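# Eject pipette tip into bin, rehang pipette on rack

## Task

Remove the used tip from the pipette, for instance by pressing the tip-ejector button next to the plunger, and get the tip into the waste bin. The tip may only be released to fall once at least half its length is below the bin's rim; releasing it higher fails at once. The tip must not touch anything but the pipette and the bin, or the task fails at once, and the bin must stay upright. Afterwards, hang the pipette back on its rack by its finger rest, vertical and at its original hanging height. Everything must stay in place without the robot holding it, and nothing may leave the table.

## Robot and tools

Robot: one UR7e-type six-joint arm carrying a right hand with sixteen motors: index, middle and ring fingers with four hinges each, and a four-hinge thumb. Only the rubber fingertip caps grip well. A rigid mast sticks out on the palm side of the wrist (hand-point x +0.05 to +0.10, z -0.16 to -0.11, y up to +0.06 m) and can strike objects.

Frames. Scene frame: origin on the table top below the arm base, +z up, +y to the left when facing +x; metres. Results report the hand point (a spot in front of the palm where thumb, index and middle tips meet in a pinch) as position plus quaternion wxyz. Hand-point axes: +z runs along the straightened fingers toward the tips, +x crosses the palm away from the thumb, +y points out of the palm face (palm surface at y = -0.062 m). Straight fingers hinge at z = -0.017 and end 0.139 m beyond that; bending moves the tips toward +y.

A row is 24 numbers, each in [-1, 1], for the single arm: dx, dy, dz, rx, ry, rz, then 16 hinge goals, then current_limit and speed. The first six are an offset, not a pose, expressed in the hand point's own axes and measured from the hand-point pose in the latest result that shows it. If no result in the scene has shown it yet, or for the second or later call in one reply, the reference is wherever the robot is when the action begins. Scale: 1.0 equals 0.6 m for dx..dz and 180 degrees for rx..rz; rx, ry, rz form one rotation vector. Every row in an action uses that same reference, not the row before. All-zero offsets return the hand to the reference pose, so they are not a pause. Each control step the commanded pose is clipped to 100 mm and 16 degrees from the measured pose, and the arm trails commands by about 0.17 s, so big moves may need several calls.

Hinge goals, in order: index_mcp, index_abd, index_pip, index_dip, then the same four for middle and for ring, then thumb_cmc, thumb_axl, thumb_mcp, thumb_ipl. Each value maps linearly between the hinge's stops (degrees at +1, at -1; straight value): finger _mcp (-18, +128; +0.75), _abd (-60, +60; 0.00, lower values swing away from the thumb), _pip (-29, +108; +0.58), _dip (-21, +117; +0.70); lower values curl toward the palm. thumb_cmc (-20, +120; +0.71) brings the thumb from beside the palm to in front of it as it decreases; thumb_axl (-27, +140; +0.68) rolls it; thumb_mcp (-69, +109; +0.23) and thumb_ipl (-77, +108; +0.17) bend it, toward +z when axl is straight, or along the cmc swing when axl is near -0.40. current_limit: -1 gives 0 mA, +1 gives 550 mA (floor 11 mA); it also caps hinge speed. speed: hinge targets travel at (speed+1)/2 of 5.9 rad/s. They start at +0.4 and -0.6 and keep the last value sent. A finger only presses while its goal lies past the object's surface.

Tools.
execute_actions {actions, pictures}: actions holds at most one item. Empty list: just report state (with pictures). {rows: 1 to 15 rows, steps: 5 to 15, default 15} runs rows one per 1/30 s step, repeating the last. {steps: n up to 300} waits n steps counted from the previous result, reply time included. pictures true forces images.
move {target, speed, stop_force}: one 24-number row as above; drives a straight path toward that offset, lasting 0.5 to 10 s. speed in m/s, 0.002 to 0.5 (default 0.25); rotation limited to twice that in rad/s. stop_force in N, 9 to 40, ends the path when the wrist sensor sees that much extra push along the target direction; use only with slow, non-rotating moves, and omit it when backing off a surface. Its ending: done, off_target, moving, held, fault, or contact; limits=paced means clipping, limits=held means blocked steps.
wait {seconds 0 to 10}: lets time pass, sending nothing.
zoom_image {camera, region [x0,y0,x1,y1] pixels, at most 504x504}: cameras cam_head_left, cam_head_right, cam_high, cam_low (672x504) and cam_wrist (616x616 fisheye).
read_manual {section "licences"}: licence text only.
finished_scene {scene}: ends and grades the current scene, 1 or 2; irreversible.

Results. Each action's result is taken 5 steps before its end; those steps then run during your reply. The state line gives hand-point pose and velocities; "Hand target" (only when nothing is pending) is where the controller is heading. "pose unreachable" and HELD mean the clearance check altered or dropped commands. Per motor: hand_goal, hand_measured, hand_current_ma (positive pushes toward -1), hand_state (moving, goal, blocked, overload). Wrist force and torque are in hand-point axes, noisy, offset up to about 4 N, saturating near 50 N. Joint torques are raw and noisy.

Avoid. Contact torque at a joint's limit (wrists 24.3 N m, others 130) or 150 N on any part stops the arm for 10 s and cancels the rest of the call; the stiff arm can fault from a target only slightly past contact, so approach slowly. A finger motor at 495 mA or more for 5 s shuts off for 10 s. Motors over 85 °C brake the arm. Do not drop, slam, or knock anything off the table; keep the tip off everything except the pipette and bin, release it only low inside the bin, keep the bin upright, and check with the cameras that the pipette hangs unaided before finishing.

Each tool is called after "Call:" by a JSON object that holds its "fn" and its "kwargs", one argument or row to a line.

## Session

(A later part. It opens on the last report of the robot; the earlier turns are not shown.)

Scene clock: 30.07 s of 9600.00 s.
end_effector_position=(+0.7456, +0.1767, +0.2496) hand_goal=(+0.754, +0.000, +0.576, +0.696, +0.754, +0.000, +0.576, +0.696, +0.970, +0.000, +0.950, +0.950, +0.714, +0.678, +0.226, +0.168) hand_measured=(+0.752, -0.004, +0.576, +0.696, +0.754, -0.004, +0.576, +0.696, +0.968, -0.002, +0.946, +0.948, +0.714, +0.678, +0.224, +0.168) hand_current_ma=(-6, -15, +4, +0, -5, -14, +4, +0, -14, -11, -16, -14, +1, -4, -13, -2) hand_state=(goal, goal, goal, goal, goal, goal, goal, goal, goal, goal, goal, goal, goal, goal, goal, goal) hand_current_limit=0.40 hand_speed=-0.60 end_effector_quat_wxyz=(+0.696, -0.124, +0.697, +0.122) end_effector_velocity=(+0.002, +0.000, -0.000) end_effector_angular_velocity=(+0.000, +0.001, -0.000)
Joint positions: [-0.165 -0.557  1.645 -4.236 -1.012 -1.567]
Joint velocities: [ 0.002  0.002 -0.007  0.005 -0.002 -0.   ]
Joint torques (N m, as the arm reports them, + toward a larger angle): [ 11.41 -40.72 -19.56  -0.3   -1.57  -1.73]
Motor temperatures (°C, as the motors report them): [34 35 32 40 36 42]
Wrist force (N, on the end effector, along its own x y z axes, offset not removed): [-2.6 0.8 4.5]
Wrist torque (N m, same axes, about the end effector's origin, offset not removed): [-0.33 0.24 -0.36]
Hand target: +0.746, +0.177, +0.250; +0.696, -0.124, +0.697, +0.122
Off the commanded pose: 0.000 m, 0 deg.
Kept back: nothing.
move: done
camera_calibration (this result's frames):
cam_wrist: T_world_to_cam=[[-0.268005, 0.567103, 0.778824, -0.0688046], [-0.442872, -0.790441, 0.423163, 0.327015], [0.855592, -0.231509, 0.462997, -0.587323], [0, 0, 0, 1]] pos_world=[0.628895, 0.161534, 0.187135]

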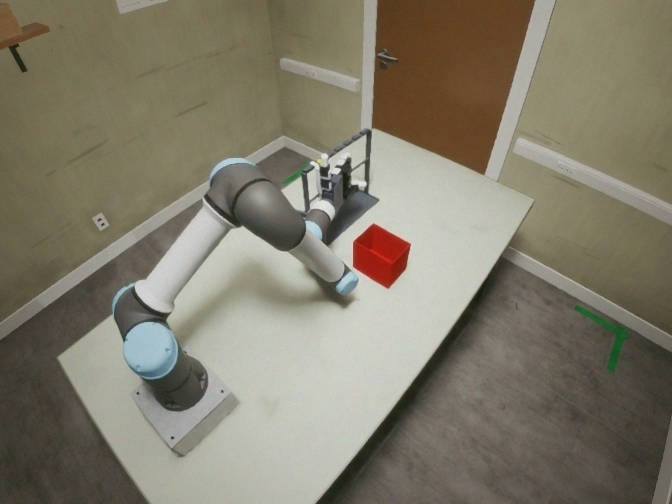

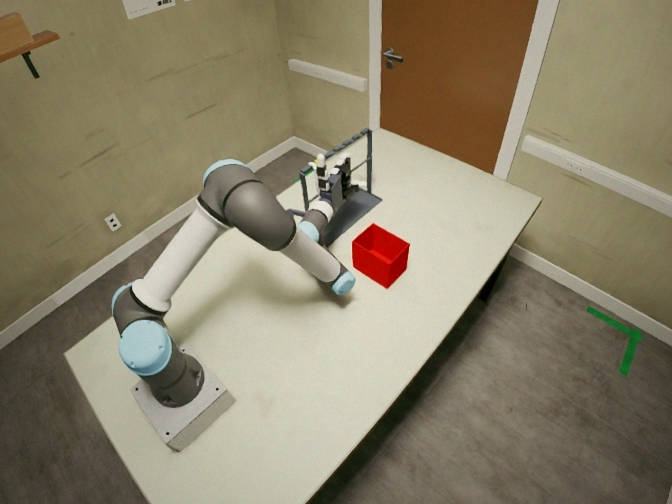

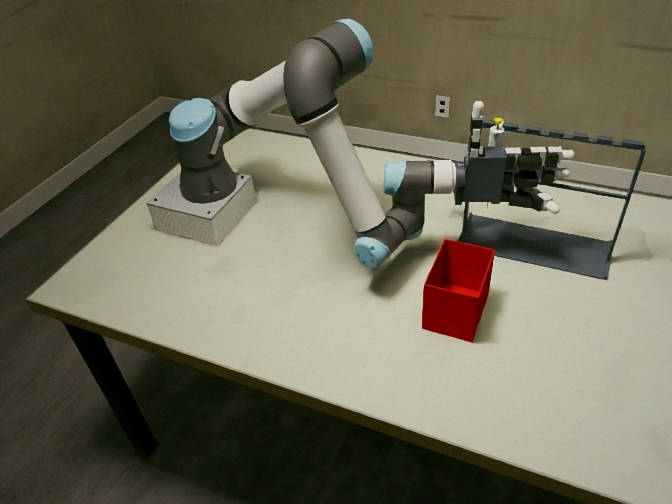

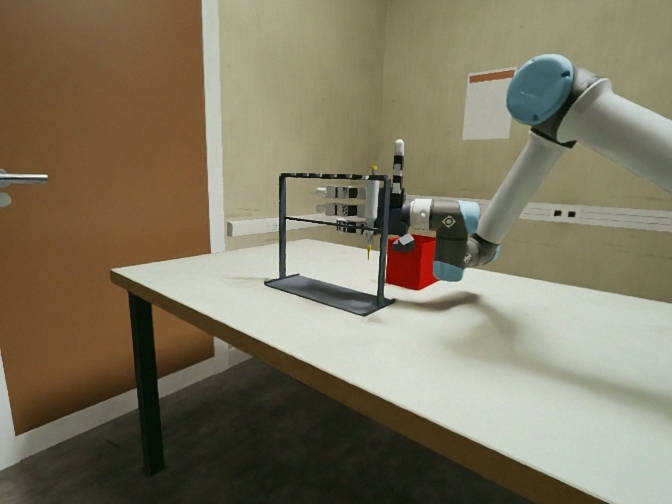

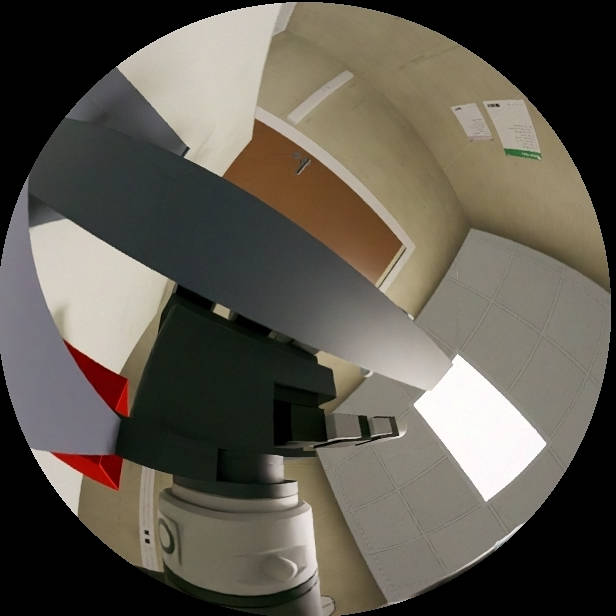

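Call:
{"fn": "move", "kwargs": {
  "target": [0, 0.0167, 0, 0, 0, 0, 0.068, 0, -0.007, -0.319, 0.068, 0, -0.007, -0.319, 0.97, 0, 0.95, 0.95, 0.714, 0.678, 0.226, 0.168, 0.4, -0.6],
  "speed": 0.02
}}

Scene clock: 32.07 s of 9600.00 s.
end_effector_position=(+0.7422, +0.1861, +0.2495) hand_goal=(+0.068, +0.000, -0.006, -0.318, +0.068, +0.000, -0.006, -0.318, +0.970, +0.000, +0.950, +0.950, +0.714, +0.678, +0.226, +0.168) hand_measured=(+0.070, -0.004, -0.004, -0.316, +0.070, -0.004, -0.004, -0.314, +0.968, -0.002, +0.946, +0.948, +0.714, +0.678, +0.224, +0.168) hand_current_ma=(+14, -15, +15, +15, +13, -14, +14, +15, -14, -11, -16, -14, +1, -4, -13, -2) hand_state=(goal, goal, goal, goal, goal, goal, goal, goal, goal, goal, goal, goal, goal, goal, goal, goal) hand_current_limit=0.40 hand_speed=-0.60 end_effector_quat_wxyz=(+0.696, -0.124, +0.697, +0.122) end_effector_velocity=(+0.000, -0.000, +0.000) end_effector_angular_velocity=(-0.000, -0.001, +0.000)
Joint positions: [-0.15  -0.56   1.656 -4.243 -1.028 -1.568]
Joint velocities: [-0.001 -0.    -0.001 -0.     0.001  0.   ]
Joint torques (N m, as the arm reports them, + toward a larger angle): [ 10.7  -57.69   0.07  -3.61  -1.45  -1.58]
Motor temperatures (°C, as the motors report them): [34 35 32 40 36 42]
Wrist force (N, on the end effector, along its own x y z axes, offset not removed): [-3.9 -2.3 0.7]
Wrist torque (N m, same axes, about the end effector's origin, offset not removed): [-0.45 0.70 -0.72]
Hand target: +0.742, +0.186, +0.250; +0.696, -0.124, +0.697, +0.122
Off the commanded pose: 0.000 m, 0 deg.
Kept back: nothing.
move: done
camera_calibration (this result's frames):
cam_wrist: T_world_to_cam=[[-0.268, 0.567129, 0.778807, -0.0750357], [-0.442869, -0.790427, 0.423192, 0.332945], [0.855595, -0.231494, 0.462998, -0.582204], [0, 0, 0, 1]] pos_world=[0.625472, 0.170947, 0.187098]

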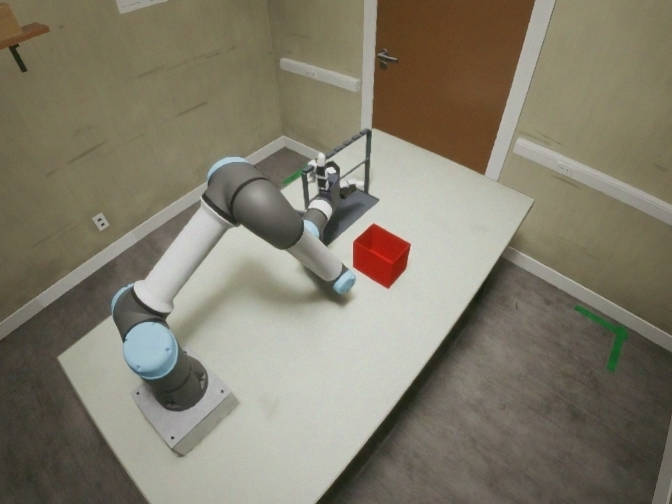

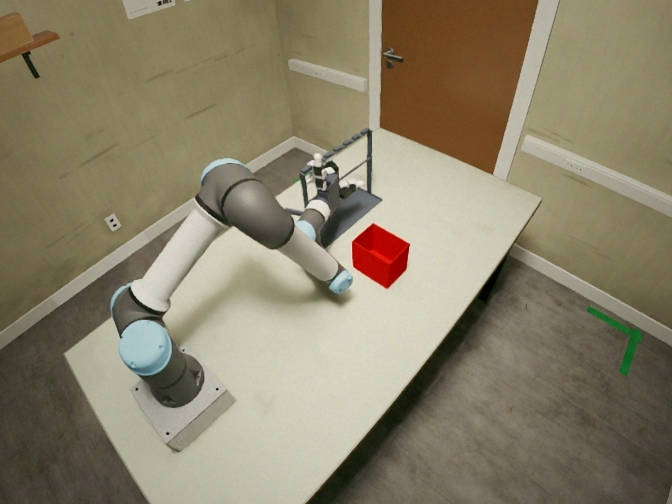

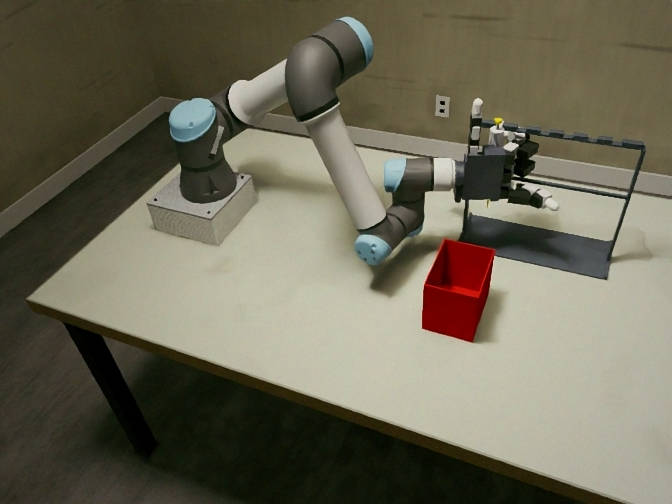

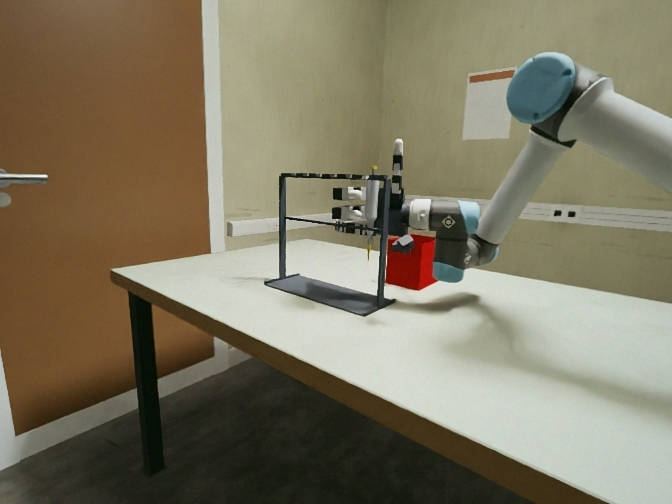

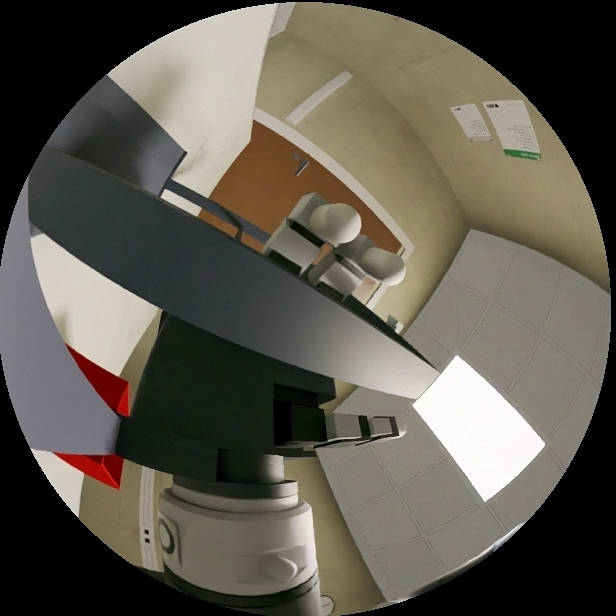

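Call:
{"fn": "move", "kwargs": {
  "target": [0, 0, 0, 0, 0, 0, -0.068, 0, -0.518, -0.406, -0.068, 0, -0.518, -0.406, 0.97, 0, 0.95, 0.95, 0.714, 0.678, 0.226, 0.168, 0.4, -0.7],
  "speed": 0.02
}}

Call:
{"fn": "zoom_image", "kwargs": {
  "camera": "cam_low",
  "region": [300, 130, 450, 280]
}}

Call:
{"fn": "zoom_image", "kwargs": {
  "camera": "cam_high",
  "region": [440, 90, 590, 230]
}}

Scene clock: 33.37 s of 9600.00 s.
end_effector_position=(+0.7422, +0.1861, +0.2495) hand_goal=(-0.068, +0.000, -0.518, -0.406, -0.068, +0.000, -0.518, -0.406, +0.970, +0.000, +0.950, +0.950, +0.714, +0.678, +0.226, +0.168) hand_measured=(-0.066, -0.004, -0.514, -0.404, -0.066, -0.004, -0.514, -0.402, +0.968, -0.002, +0.946, +0.948, +0.714, +0.678, +0.224, +0.168) hand_current_ma=(+15, -15, +17, +15, +13, -14, +17, +15, -13, -11, -16, -14, +1, -4, -13, -2) hand_state=(goal, goal, goal, goal, goal, goal, goal, goal, goal, goal, goal, goal, goal, goal, goal, goal) hand_current_limit=0.40 hand_speed=-0.70 end_effector_quat_wxyz=(+0.696, -0.124, +0.697, +0.122) end_effector_velocity=(-0.000, +0.000, -0.000) end_effector_angular_velocity=(+0.000, +0.000, +0.001)
Joint positions: [-0.15  -0.56   1.656 -4.243 -1.028 -1.568]
Joint velocities: [ 0.    -0.     0.    -0.     0.001  0.   ]
Joint torques (N m, as the arm reports them, + toward a larger angle): [ 10.6  -59.2   -1.12  -3.11  -1.15  -1.63]
Motor temperatures (°C, as the motors report them): [34 35 32 40 36 42]
Wrist force (N, on the end effector, along its own x y z axes, offset not removed): [-3.2 0.4 1.6]
Wrist torque (N m, same axes, about the end effector's origin, offset not removed): [-0.29 0.23 -0.41]
Hand target: +0.742, +0.186, +0.250; +0.696, -0.124, +0.697, +0.122
Off the commanded pose: 0.000 m, 0 deg.
Kept back: nothing.
move: done
camera_calibration (this result's frames):
cam_wrist: T_world_to_cam=[[-0.268001, 0.56713, 0.778806, -0.0750362], [-0.442872, -0.790426, 0.423192, 0.332947], [0.855593, -0.231496, 0.463001, -0.582202], [0, 0, 0, 1]] pos_world=[0.625471, 0.170948, 0.187098]

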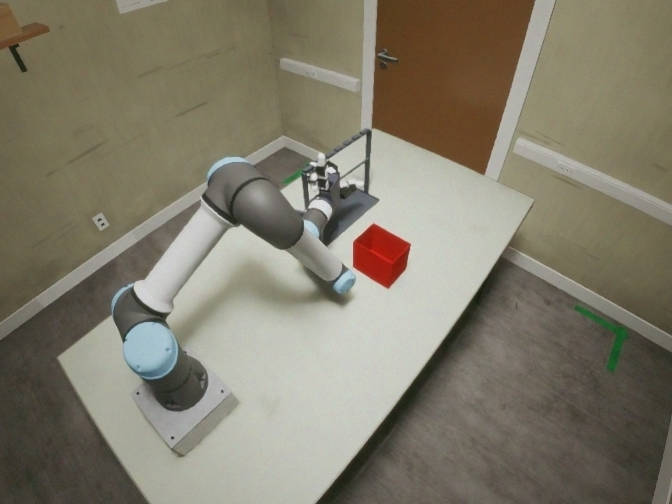

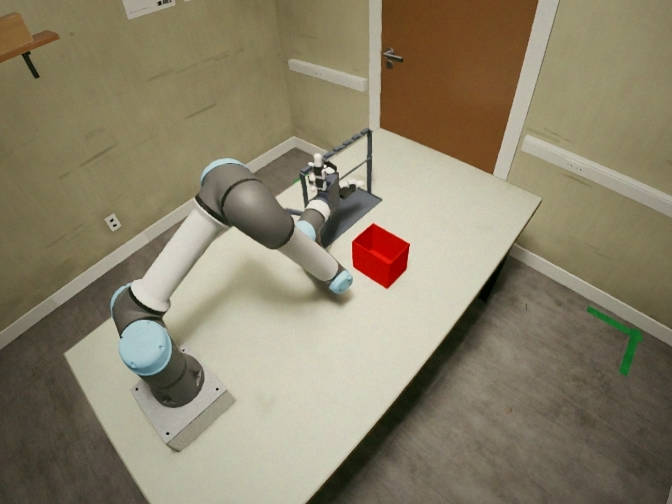

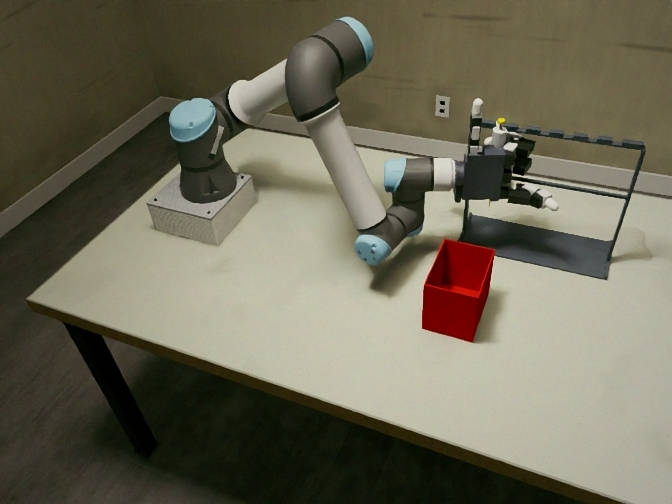

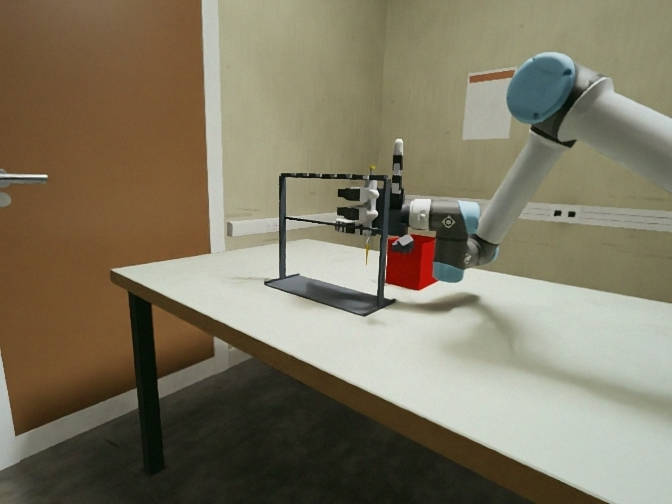

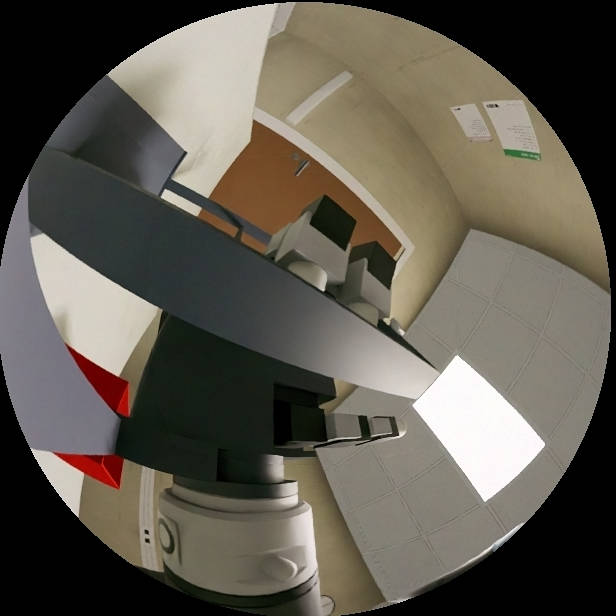

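Region (300, 130, 450, 280) of cam_low's 672x504 image, scaled by 3.360, with more detail than that image has.

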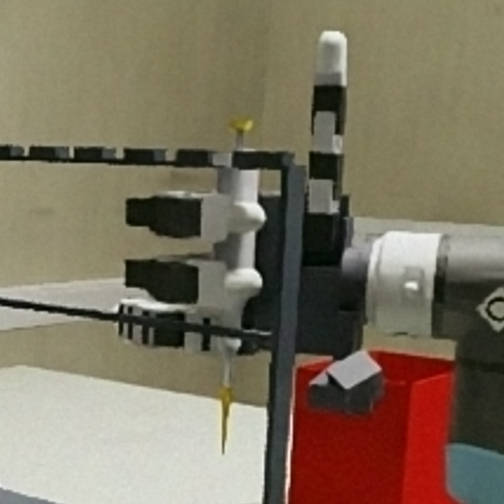

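Region (440, 90, 590, 230) of cam_high's 672x504 image, scaled by 3.360, with more detail than that image has; it fills the top 470 rows of this view, and the rest is white.

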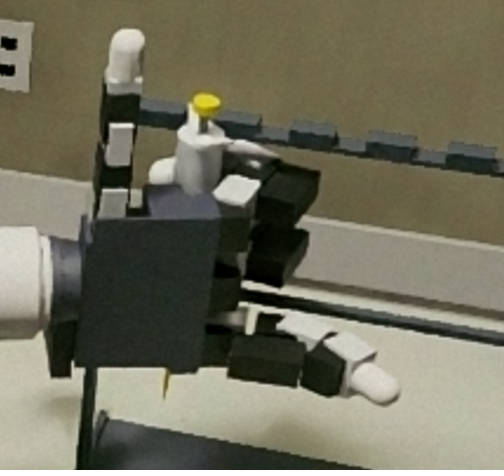

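Call:
{"fn": "move", "kwargs": {
  "target": [0, 0.007, 0, 0, 0, 0, -0.09, 0, -0.6, -0.6, -0.09, 0, -0.6, -0.6, 0.97, 0, 0.95, 0.95, 0.714, 0.678, 0.226, 0.168, 0.4, -0.8],
  "speed": 0.01
}}

Call:
{"fn": "zoom_image", "kwargs": {
  "camera": "cam_low",
  "region": [300, 130, 450, 280]
}}

Call:
{"fn": "zoom_image", "kwargs": {
  "camera": "cam_high",
  "region": [450, 90, 550, 190]
}}

Scene clock: 39.20 s of 9600.00 s.
end_effector_position=(+0.7408, +0.1899, +0.2495) hand_goal=(-0.090, +0.000, -0.600, -0.600, -0.090, +0.000, -0.600, -0.600, +0.970, +0.000, +0.950, +0.950, +0.714, +0.678, +0.226, +0.168) hand_measured=(-0.088, -0.004, -0.564, -0.476, -0.086, -0.004, -0.566, -0.476, +0.968, -0.002, +0.946, +0.948, +0.714, +0.678, +0.224, +0.168) hand_current_ma=(+16, -15, +180, +385, +18, -14, +171, +385, -13, -11, -16, -14, +1, -4, -13, -2) hand_state=(goal, goal, blocked, blocked, goal, goal, blocked, blocked, goal, goal, goal, goal, goal, goal, goal, goal) hand_current_limit=0.40 hand_speed=-0.80 end_effector_quat_wxyz=(+0.696, -0.124, +0.697, +0.122) end_effector_velocity=(-0.001, +0.001, -0.000) end_effector_angular_velocity=(+0.000, +0.000, +0.001)
Joint positions: [-0.143 -0.562  1.659 -4.246 -1.034 -1.568]
Joint velocities: [ 0.002 -0.     0.002 -0.001 -0.    -0.   ]
Joint torques (N m, as the arm reports them, + toward a larger angle): [ 12.17 -60.69  -2.18  -3.49  -1.15  -1.73]
Motor temperatures (°C, as the motors report them): [34 35 32 40 36 42]
Wrist force (N, on the end effector, along its own x y z axes, offset not removed): [-2.0 -2.1 3.8]
Wrist torque (N m, same axes, about the end effector's origin, offset not removed): [-0.69 -0.08 -0.33]
Hand target: +0.741, +0.190, +0.250; +0.696, -0.124, +0.697, +0.122
Off the commanded pose: 0.000 m, 0 deg.
Kept back: nothing.
After step 90, 2.13 s passed at rest.
move: done
camera_calibration (this result's frames):
cam_wrist: T_world_to_cam=[[-0.268001, 0.567139, 0.7788, -0.0775517], [-0.442865, -0.790423, 0.423204, 0.33534], [0.855597, -0.231484, 0.463, -0.580135], [0, 0, 0, 1]] pos_world=[0.624088, 0.174751, 0.187083]

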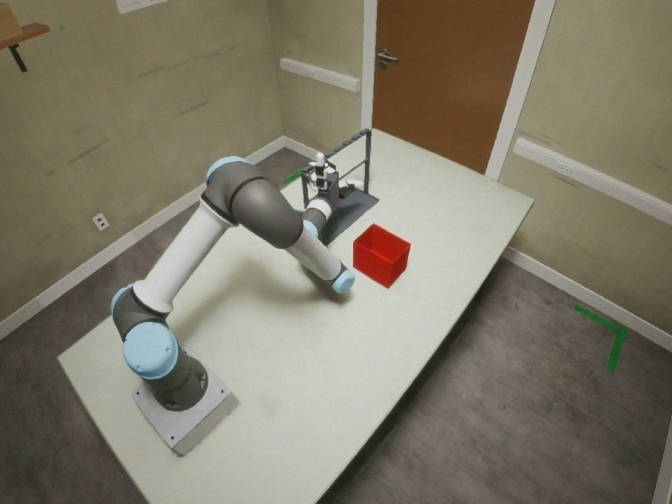

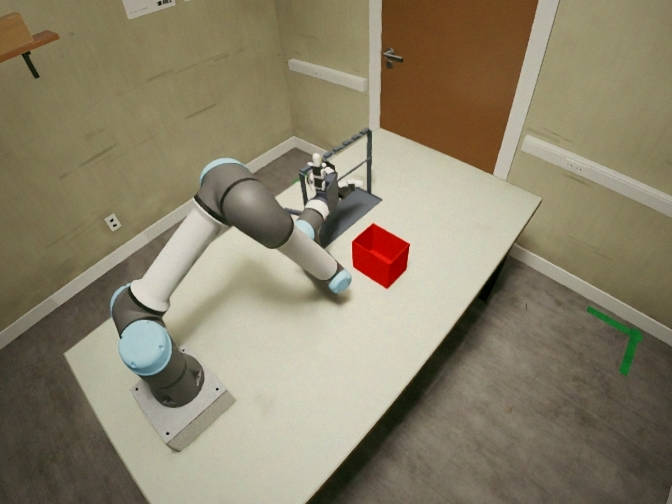

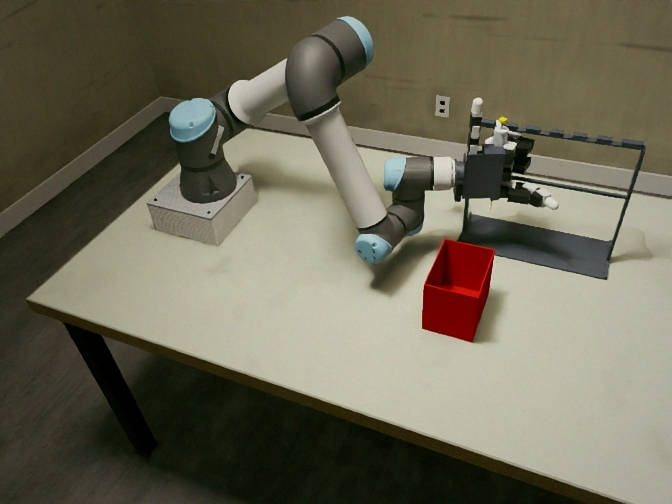

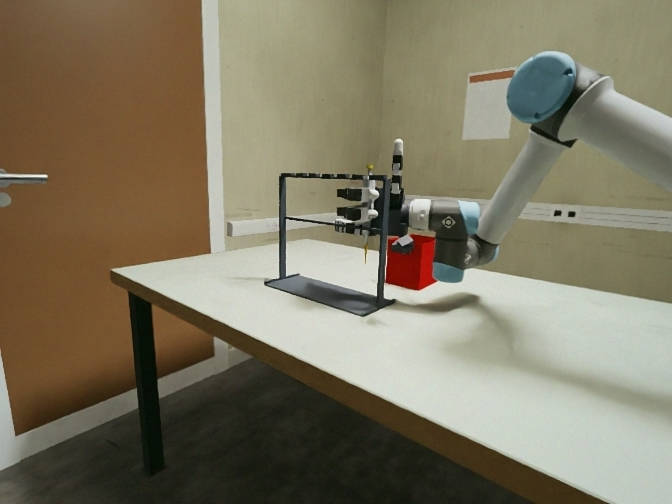

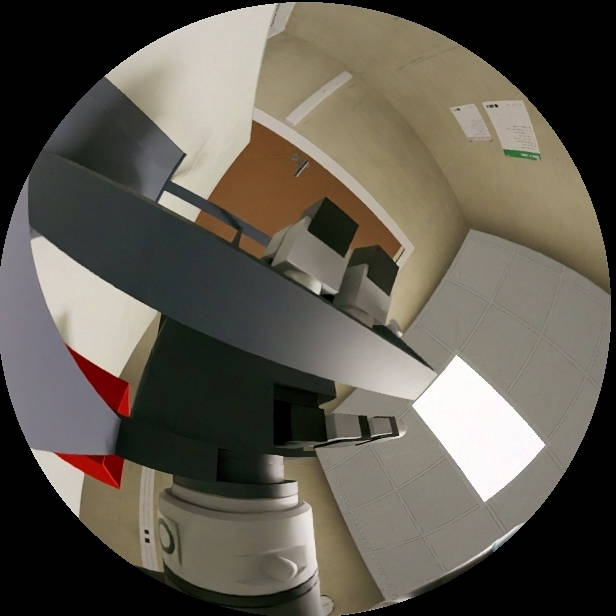

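Region (300, 130, 450, 280) of cam_low's 672x504 image, scaled by 3.360, with more detail than that image has.

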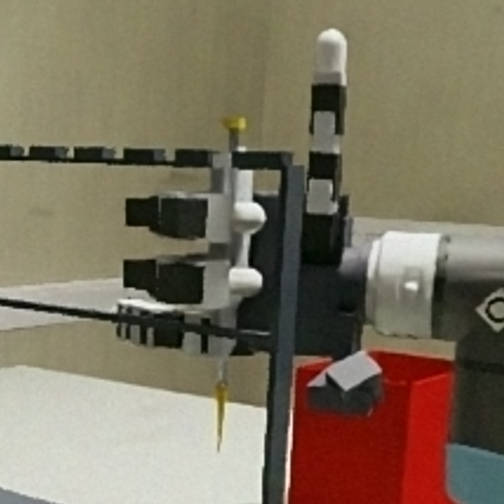

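Region (450, 90, 550, 190) of cam_high's 672x504 image, scaled by 5.040, with more detail than that image has.

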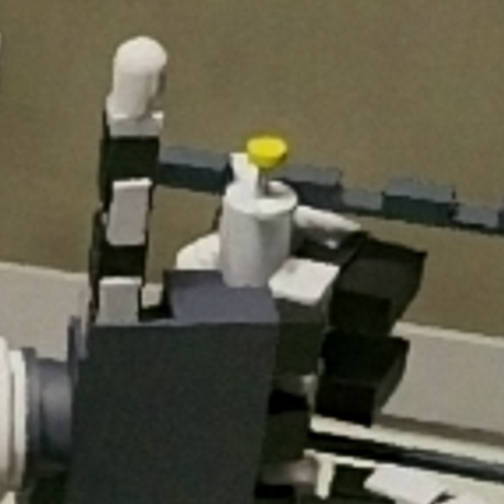

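Call:
{"fn": "move", "kwargs": {
  "target": [0, 0, 0, 0, 0, 0, -0.3, 0, -0.58, -0.52, -0.3, 0, -0.58, -0.52, 0.97, 0, 0.95, 0.95, 0.714, 0.678, 0.226, 0.168, 0.4, -0.85],
  "speed": 0.01
}}

Call:
{"fn": "zoom_image", "kwargs": {
  "camera": "cam_low",
  "region": [300, 130, 450, 280]
}}

Call:
{"fn": "zoom_image", "kwargs": {
  "camera": "cam_high",
  "region": [450, 90, 550, 190]
}}

Scene clock: 40.37 s of 9600.00 s.
end_effector_position=(+0.7407, +0.1900, +0.2495) hand_goal=(-0.300, +0.000, -0.580, -0.520, -0.300, +0.000, -0.580, -0.520, +0.970, +0.000, +0.950, +0.950, +0.714, +0.678, +0.226, +0.168) hand_measured=(-0.212, -0.004, -0.556, -0.492, -0.212, -0.004, -0.558, -0.492, +0.968, -0.002, +0.946, +0.948, +0.714, +0.678, +0.224, +0.168) hand_current_ma=(+385, -15, +117, +143, +385, -14, +110, +147, -13, -11, -16, -14, +1, -4, -13, -2) hand_state=(blocked, goal, blocked, blocked, blocked, goal, blocked, blocked, goal, goal, goal, goal, goal, goal, goal, goal) hand_current_limit=0.40 hand_speed=-0.85 end_effector_quat_wxyz=(+0.696, -0.124, +0.697, +0.122) end_effector_velocity=(-0.000, +0.000, -0.000) end_effector_angular_velocity=(+0.000, +0.000, +0.001)
Joint positions: [-0.143 -0.562  1.66  -4.246 -1.034 -1.568]
Joint velocities: [ 0.     0.     0.     0.     0.001 -0.   ]
Joint torques (N m, as the arm reports them, + toward a larger angle): [-11.95 -50.67 -15.96  -0.31   1.25  -1.26]
Motor temperatures (°C, as the motors report them): [34 35 32 40 36 42]
Wrist force (N, on the end effector, along its own x y z axes, offset not removed): [2.1 -1.2 4.0]
Wrist torque (N m, same axes, about the end effector's origin, offset not removed): [-0.45 -0.22 -0.12]
Hand target: +0.741, +0.190, +0.250; +0.696, -0.124, +0.697, +0.122
Off the commanded pose: 0.000 m, 0 deg.
Kept back: nothing.
move: done
camera_calibration (this result's frames):
cam_wrist: T_world_to_cam=[[-0.267972, 0.567118, 0.778825, -0.0776135], [-0.442797, -0.790449, 0.423228, 0.335314], [0.855641, -0.231447, 0.462936, -0.580107], [0, 0, 0, 1]] pos_world=[0.624041, 0.1748, 0.187086]

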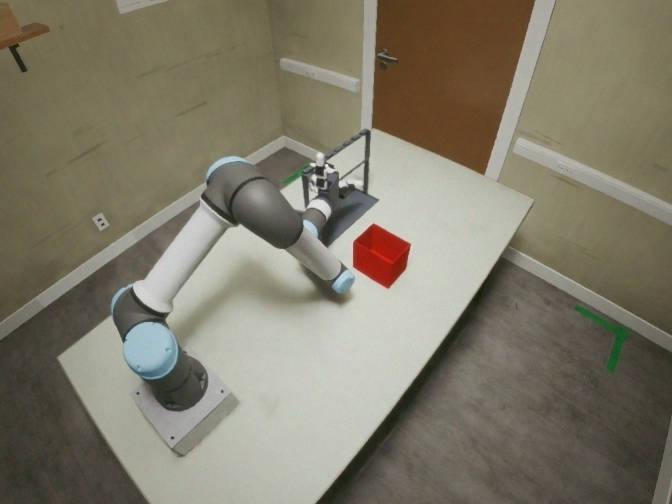

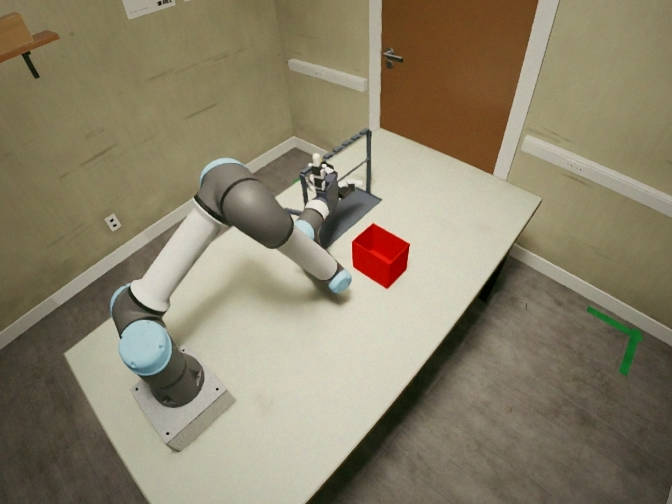

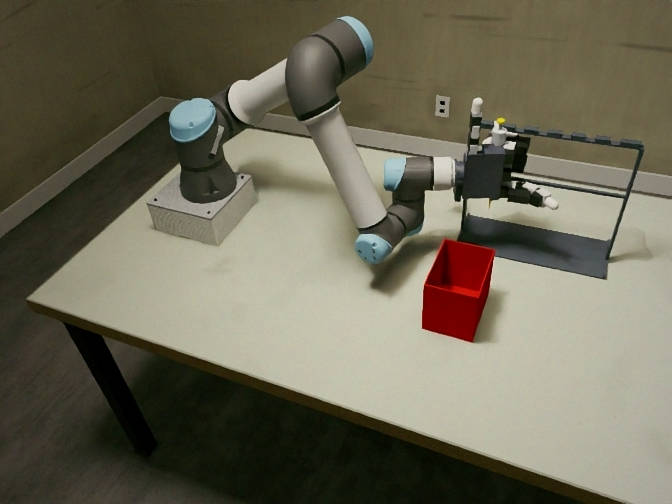

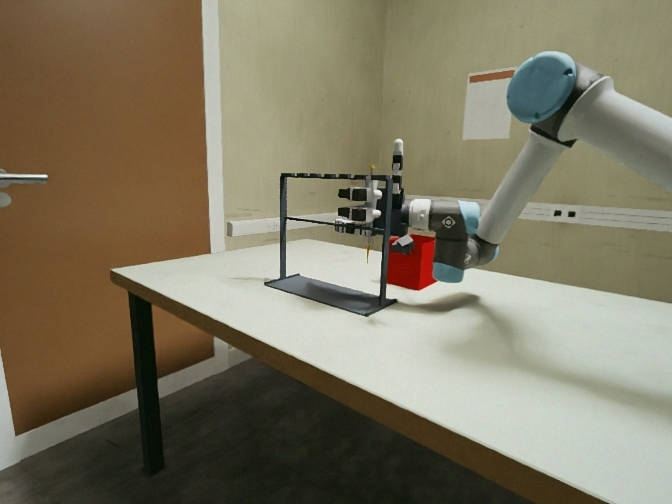

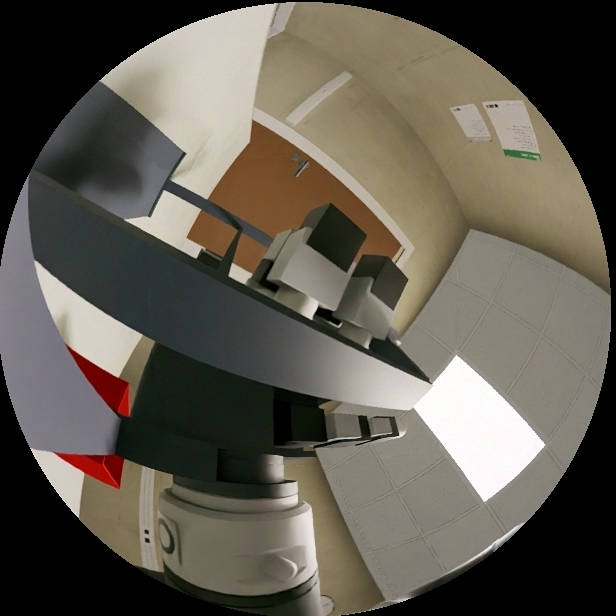

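Region (300, 130, 450, 280) of cam_low's 672x504 image, scaled by 3.360, with more detail than that image has.

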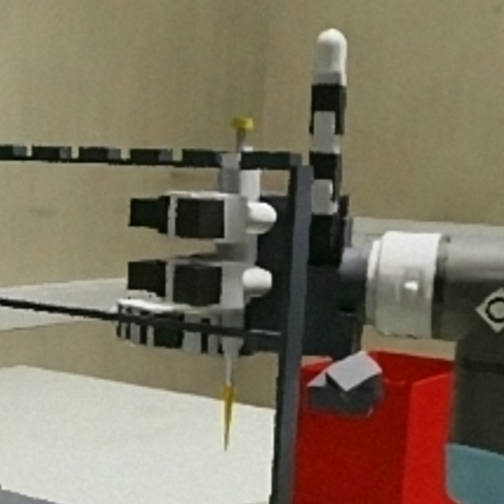

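Region (450, 90, 550, 190) of cam_high's 672x504 image, scaled by 5.040, with more detail than that image has.

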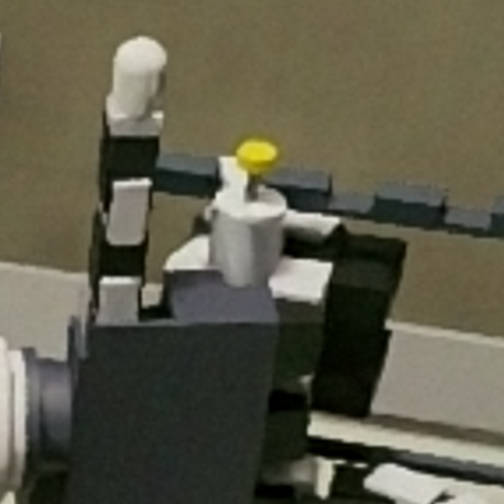

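Call:
{"fn": "move", "kwargs": {
  "target": [-0.02, 0, 0, 0, 0, 0, -0.3, 0, -0.62, -0.58, -0.3, 0, -0.62, -0.58, 0.97, 0, 0.95, 0.95, 0.714, 0.678, 0.226, 0.168, 0.4, -0.85],
  "speed": 0.01
}}

Call:
{"fn": "zoom_image", "kwargs": {
  "camera": "cam_low",
  "region": [320, 140, 420, 240]
}}

Call:
{"fn": "zoom_image", "kwargs": {
  "camera": "cam_high",
  "region": [450, 90, 550, 190]
}}

Scene clock: 46.77 s of 9600.00 s.
end_effector_position=(+0.7408, +0.1900, +0.2613) hand_goal=(-0.300, +0.000, -0.620, -0.580, -0.300, +0.000, -0.620, -0.580, +0.970, +0.000, +0.950, +0.950, +0.714, +0.678, +0.226, +0.168) hand_measured=(-0.214, -0.004, -0.556, -0.498, -0.214, -0.004, -0.558, -0.498, +0.968, -0.002, +0.946, +0.948, +0.714, +0.678, +0.224, +0.168) hand_current_ma=(+385, -15, +320, +385, +385, -14, +313, +385, -13, -11, -16, -14, +1, -4, -13, -2) hand_state=(blocked, goal, blocked, blocked, blocked, goal, blocked, blocked, goal, goal, goal, goal, goal, goal, goal, goal) hand_current_limit=0.40 hand_speed=-0.85 end_effector_quat_wxyz=(+0.696, -0.124, +0.697, +0.122) end_effector_velocity=(+0.000, -0.000, +0.002) end_effector_angular_velocity=(-0.000, +0.001, -0.000)
Joint positions: [-0.143 -0.587  1.668 -4.23  -1.034 -1.568]
Joint velocities: [-0.    -0.004  0.001  0.003  0.    -0.   ]
Joint torques (N m, as the arm reports them, + toward a larger angle): [ -5.8  -58.36  -0.39  -0.41   1.33   1.54]
Motor temperatures (°C, as the motors report them): [34 35 32 40 36 42]
Wrist force (N, on the end effector, along its own x y z axes, offset not removed): [-1.3 -1.4 3.6]
Wrist torque (N m, same axes, about the end effector's origin, offset not removed): [-0.41 0.10 -0.66]
Hand target: +0.741, +0.190, +0.262; +0.696, -0.124, +0.697, +0.122
Off the commanded pose: 0.000 m, 0 deg.
Kept back: nothing.
After step 90, 1.97 s passed at rest.
move: done
camera_calibration (this result's frames):
cam_wrist: T_world_to_cam=[[-0.267969, 0.567116, 0.778827, -0.0868346], [-0.442817, -0.790444, 0.423216, 0.330353], [0.855632, -0.231469, 0.462943, -0.585574], [0, 0, 0, 1]] pos_world=[0.624053, 0.174828, 0.198906]

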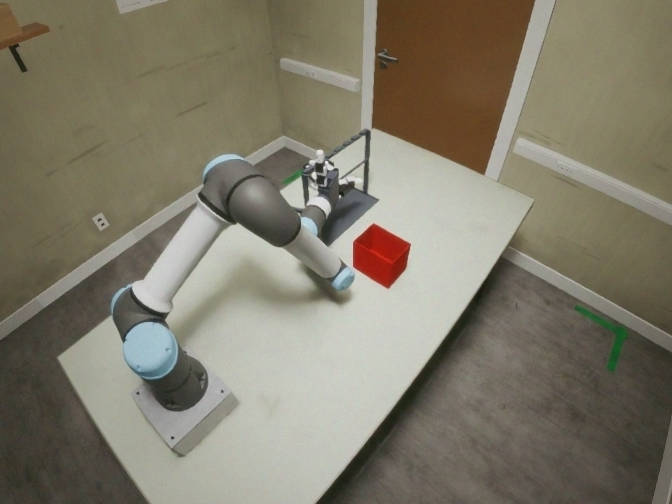

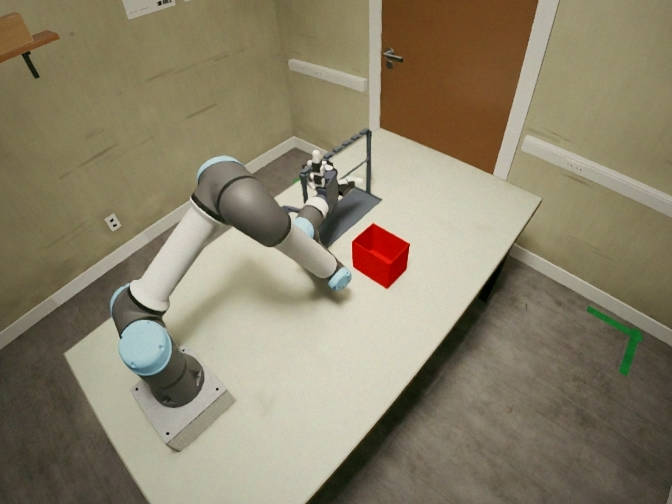

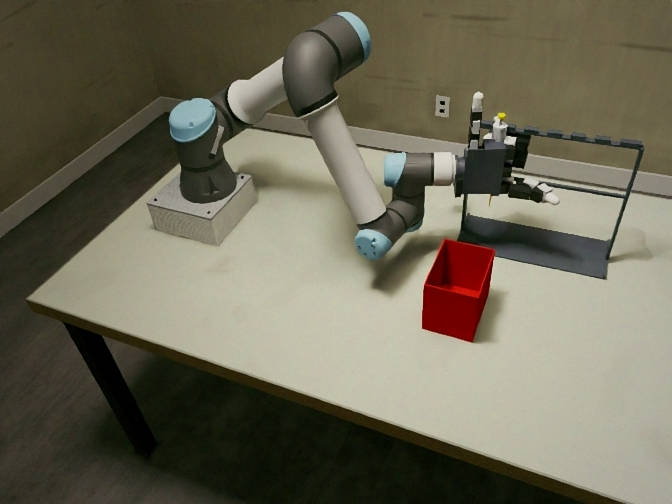

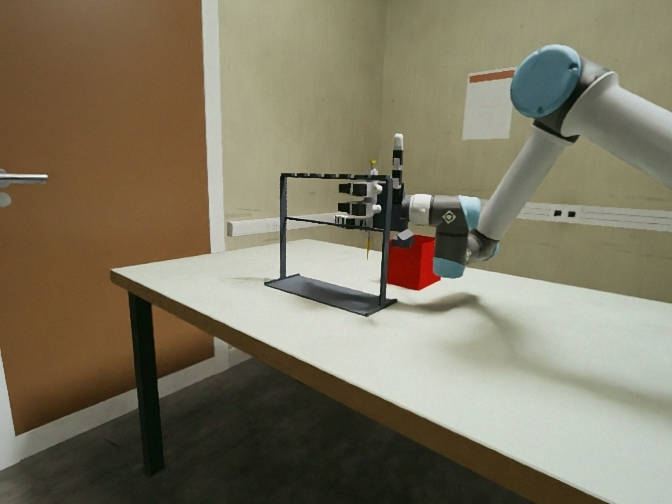

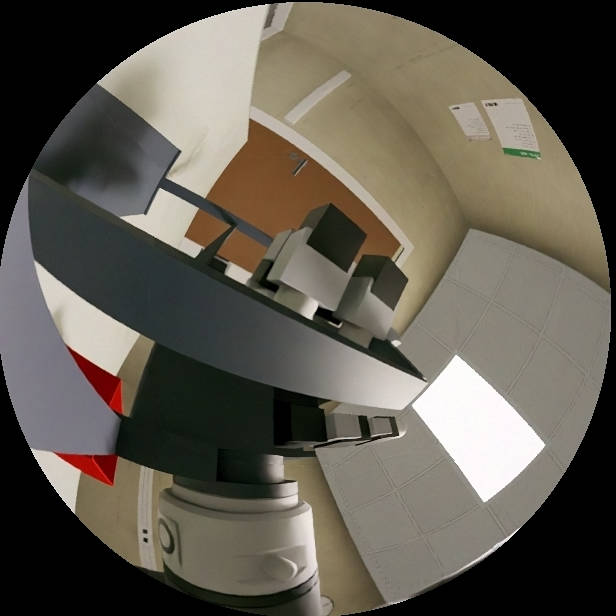

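Region (320, 140, 420, 240) of cam_low's 672x504 image, scaled by 5.040, with more detail than that image has.

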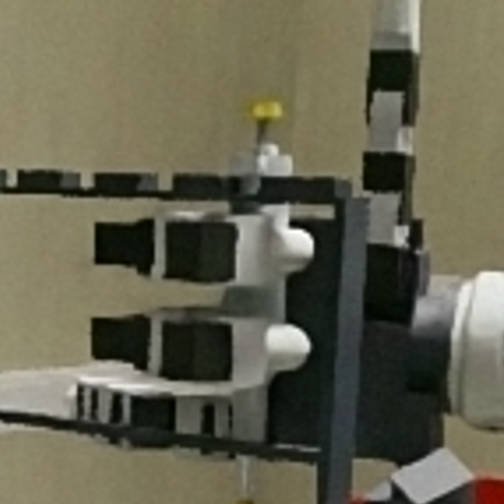

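Region (450, 90, 550, 190) of cam_high's 672x504 image, scaled by 5.040, with more detail than that image has.

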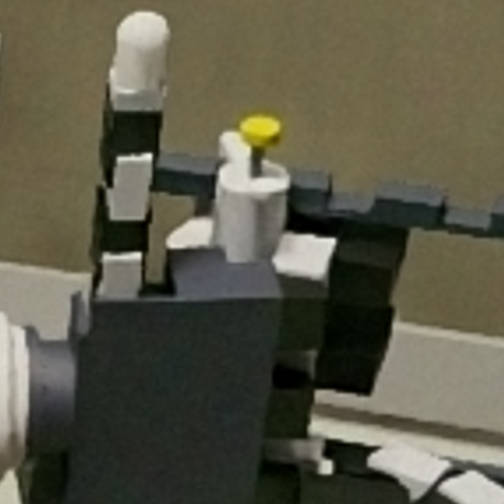

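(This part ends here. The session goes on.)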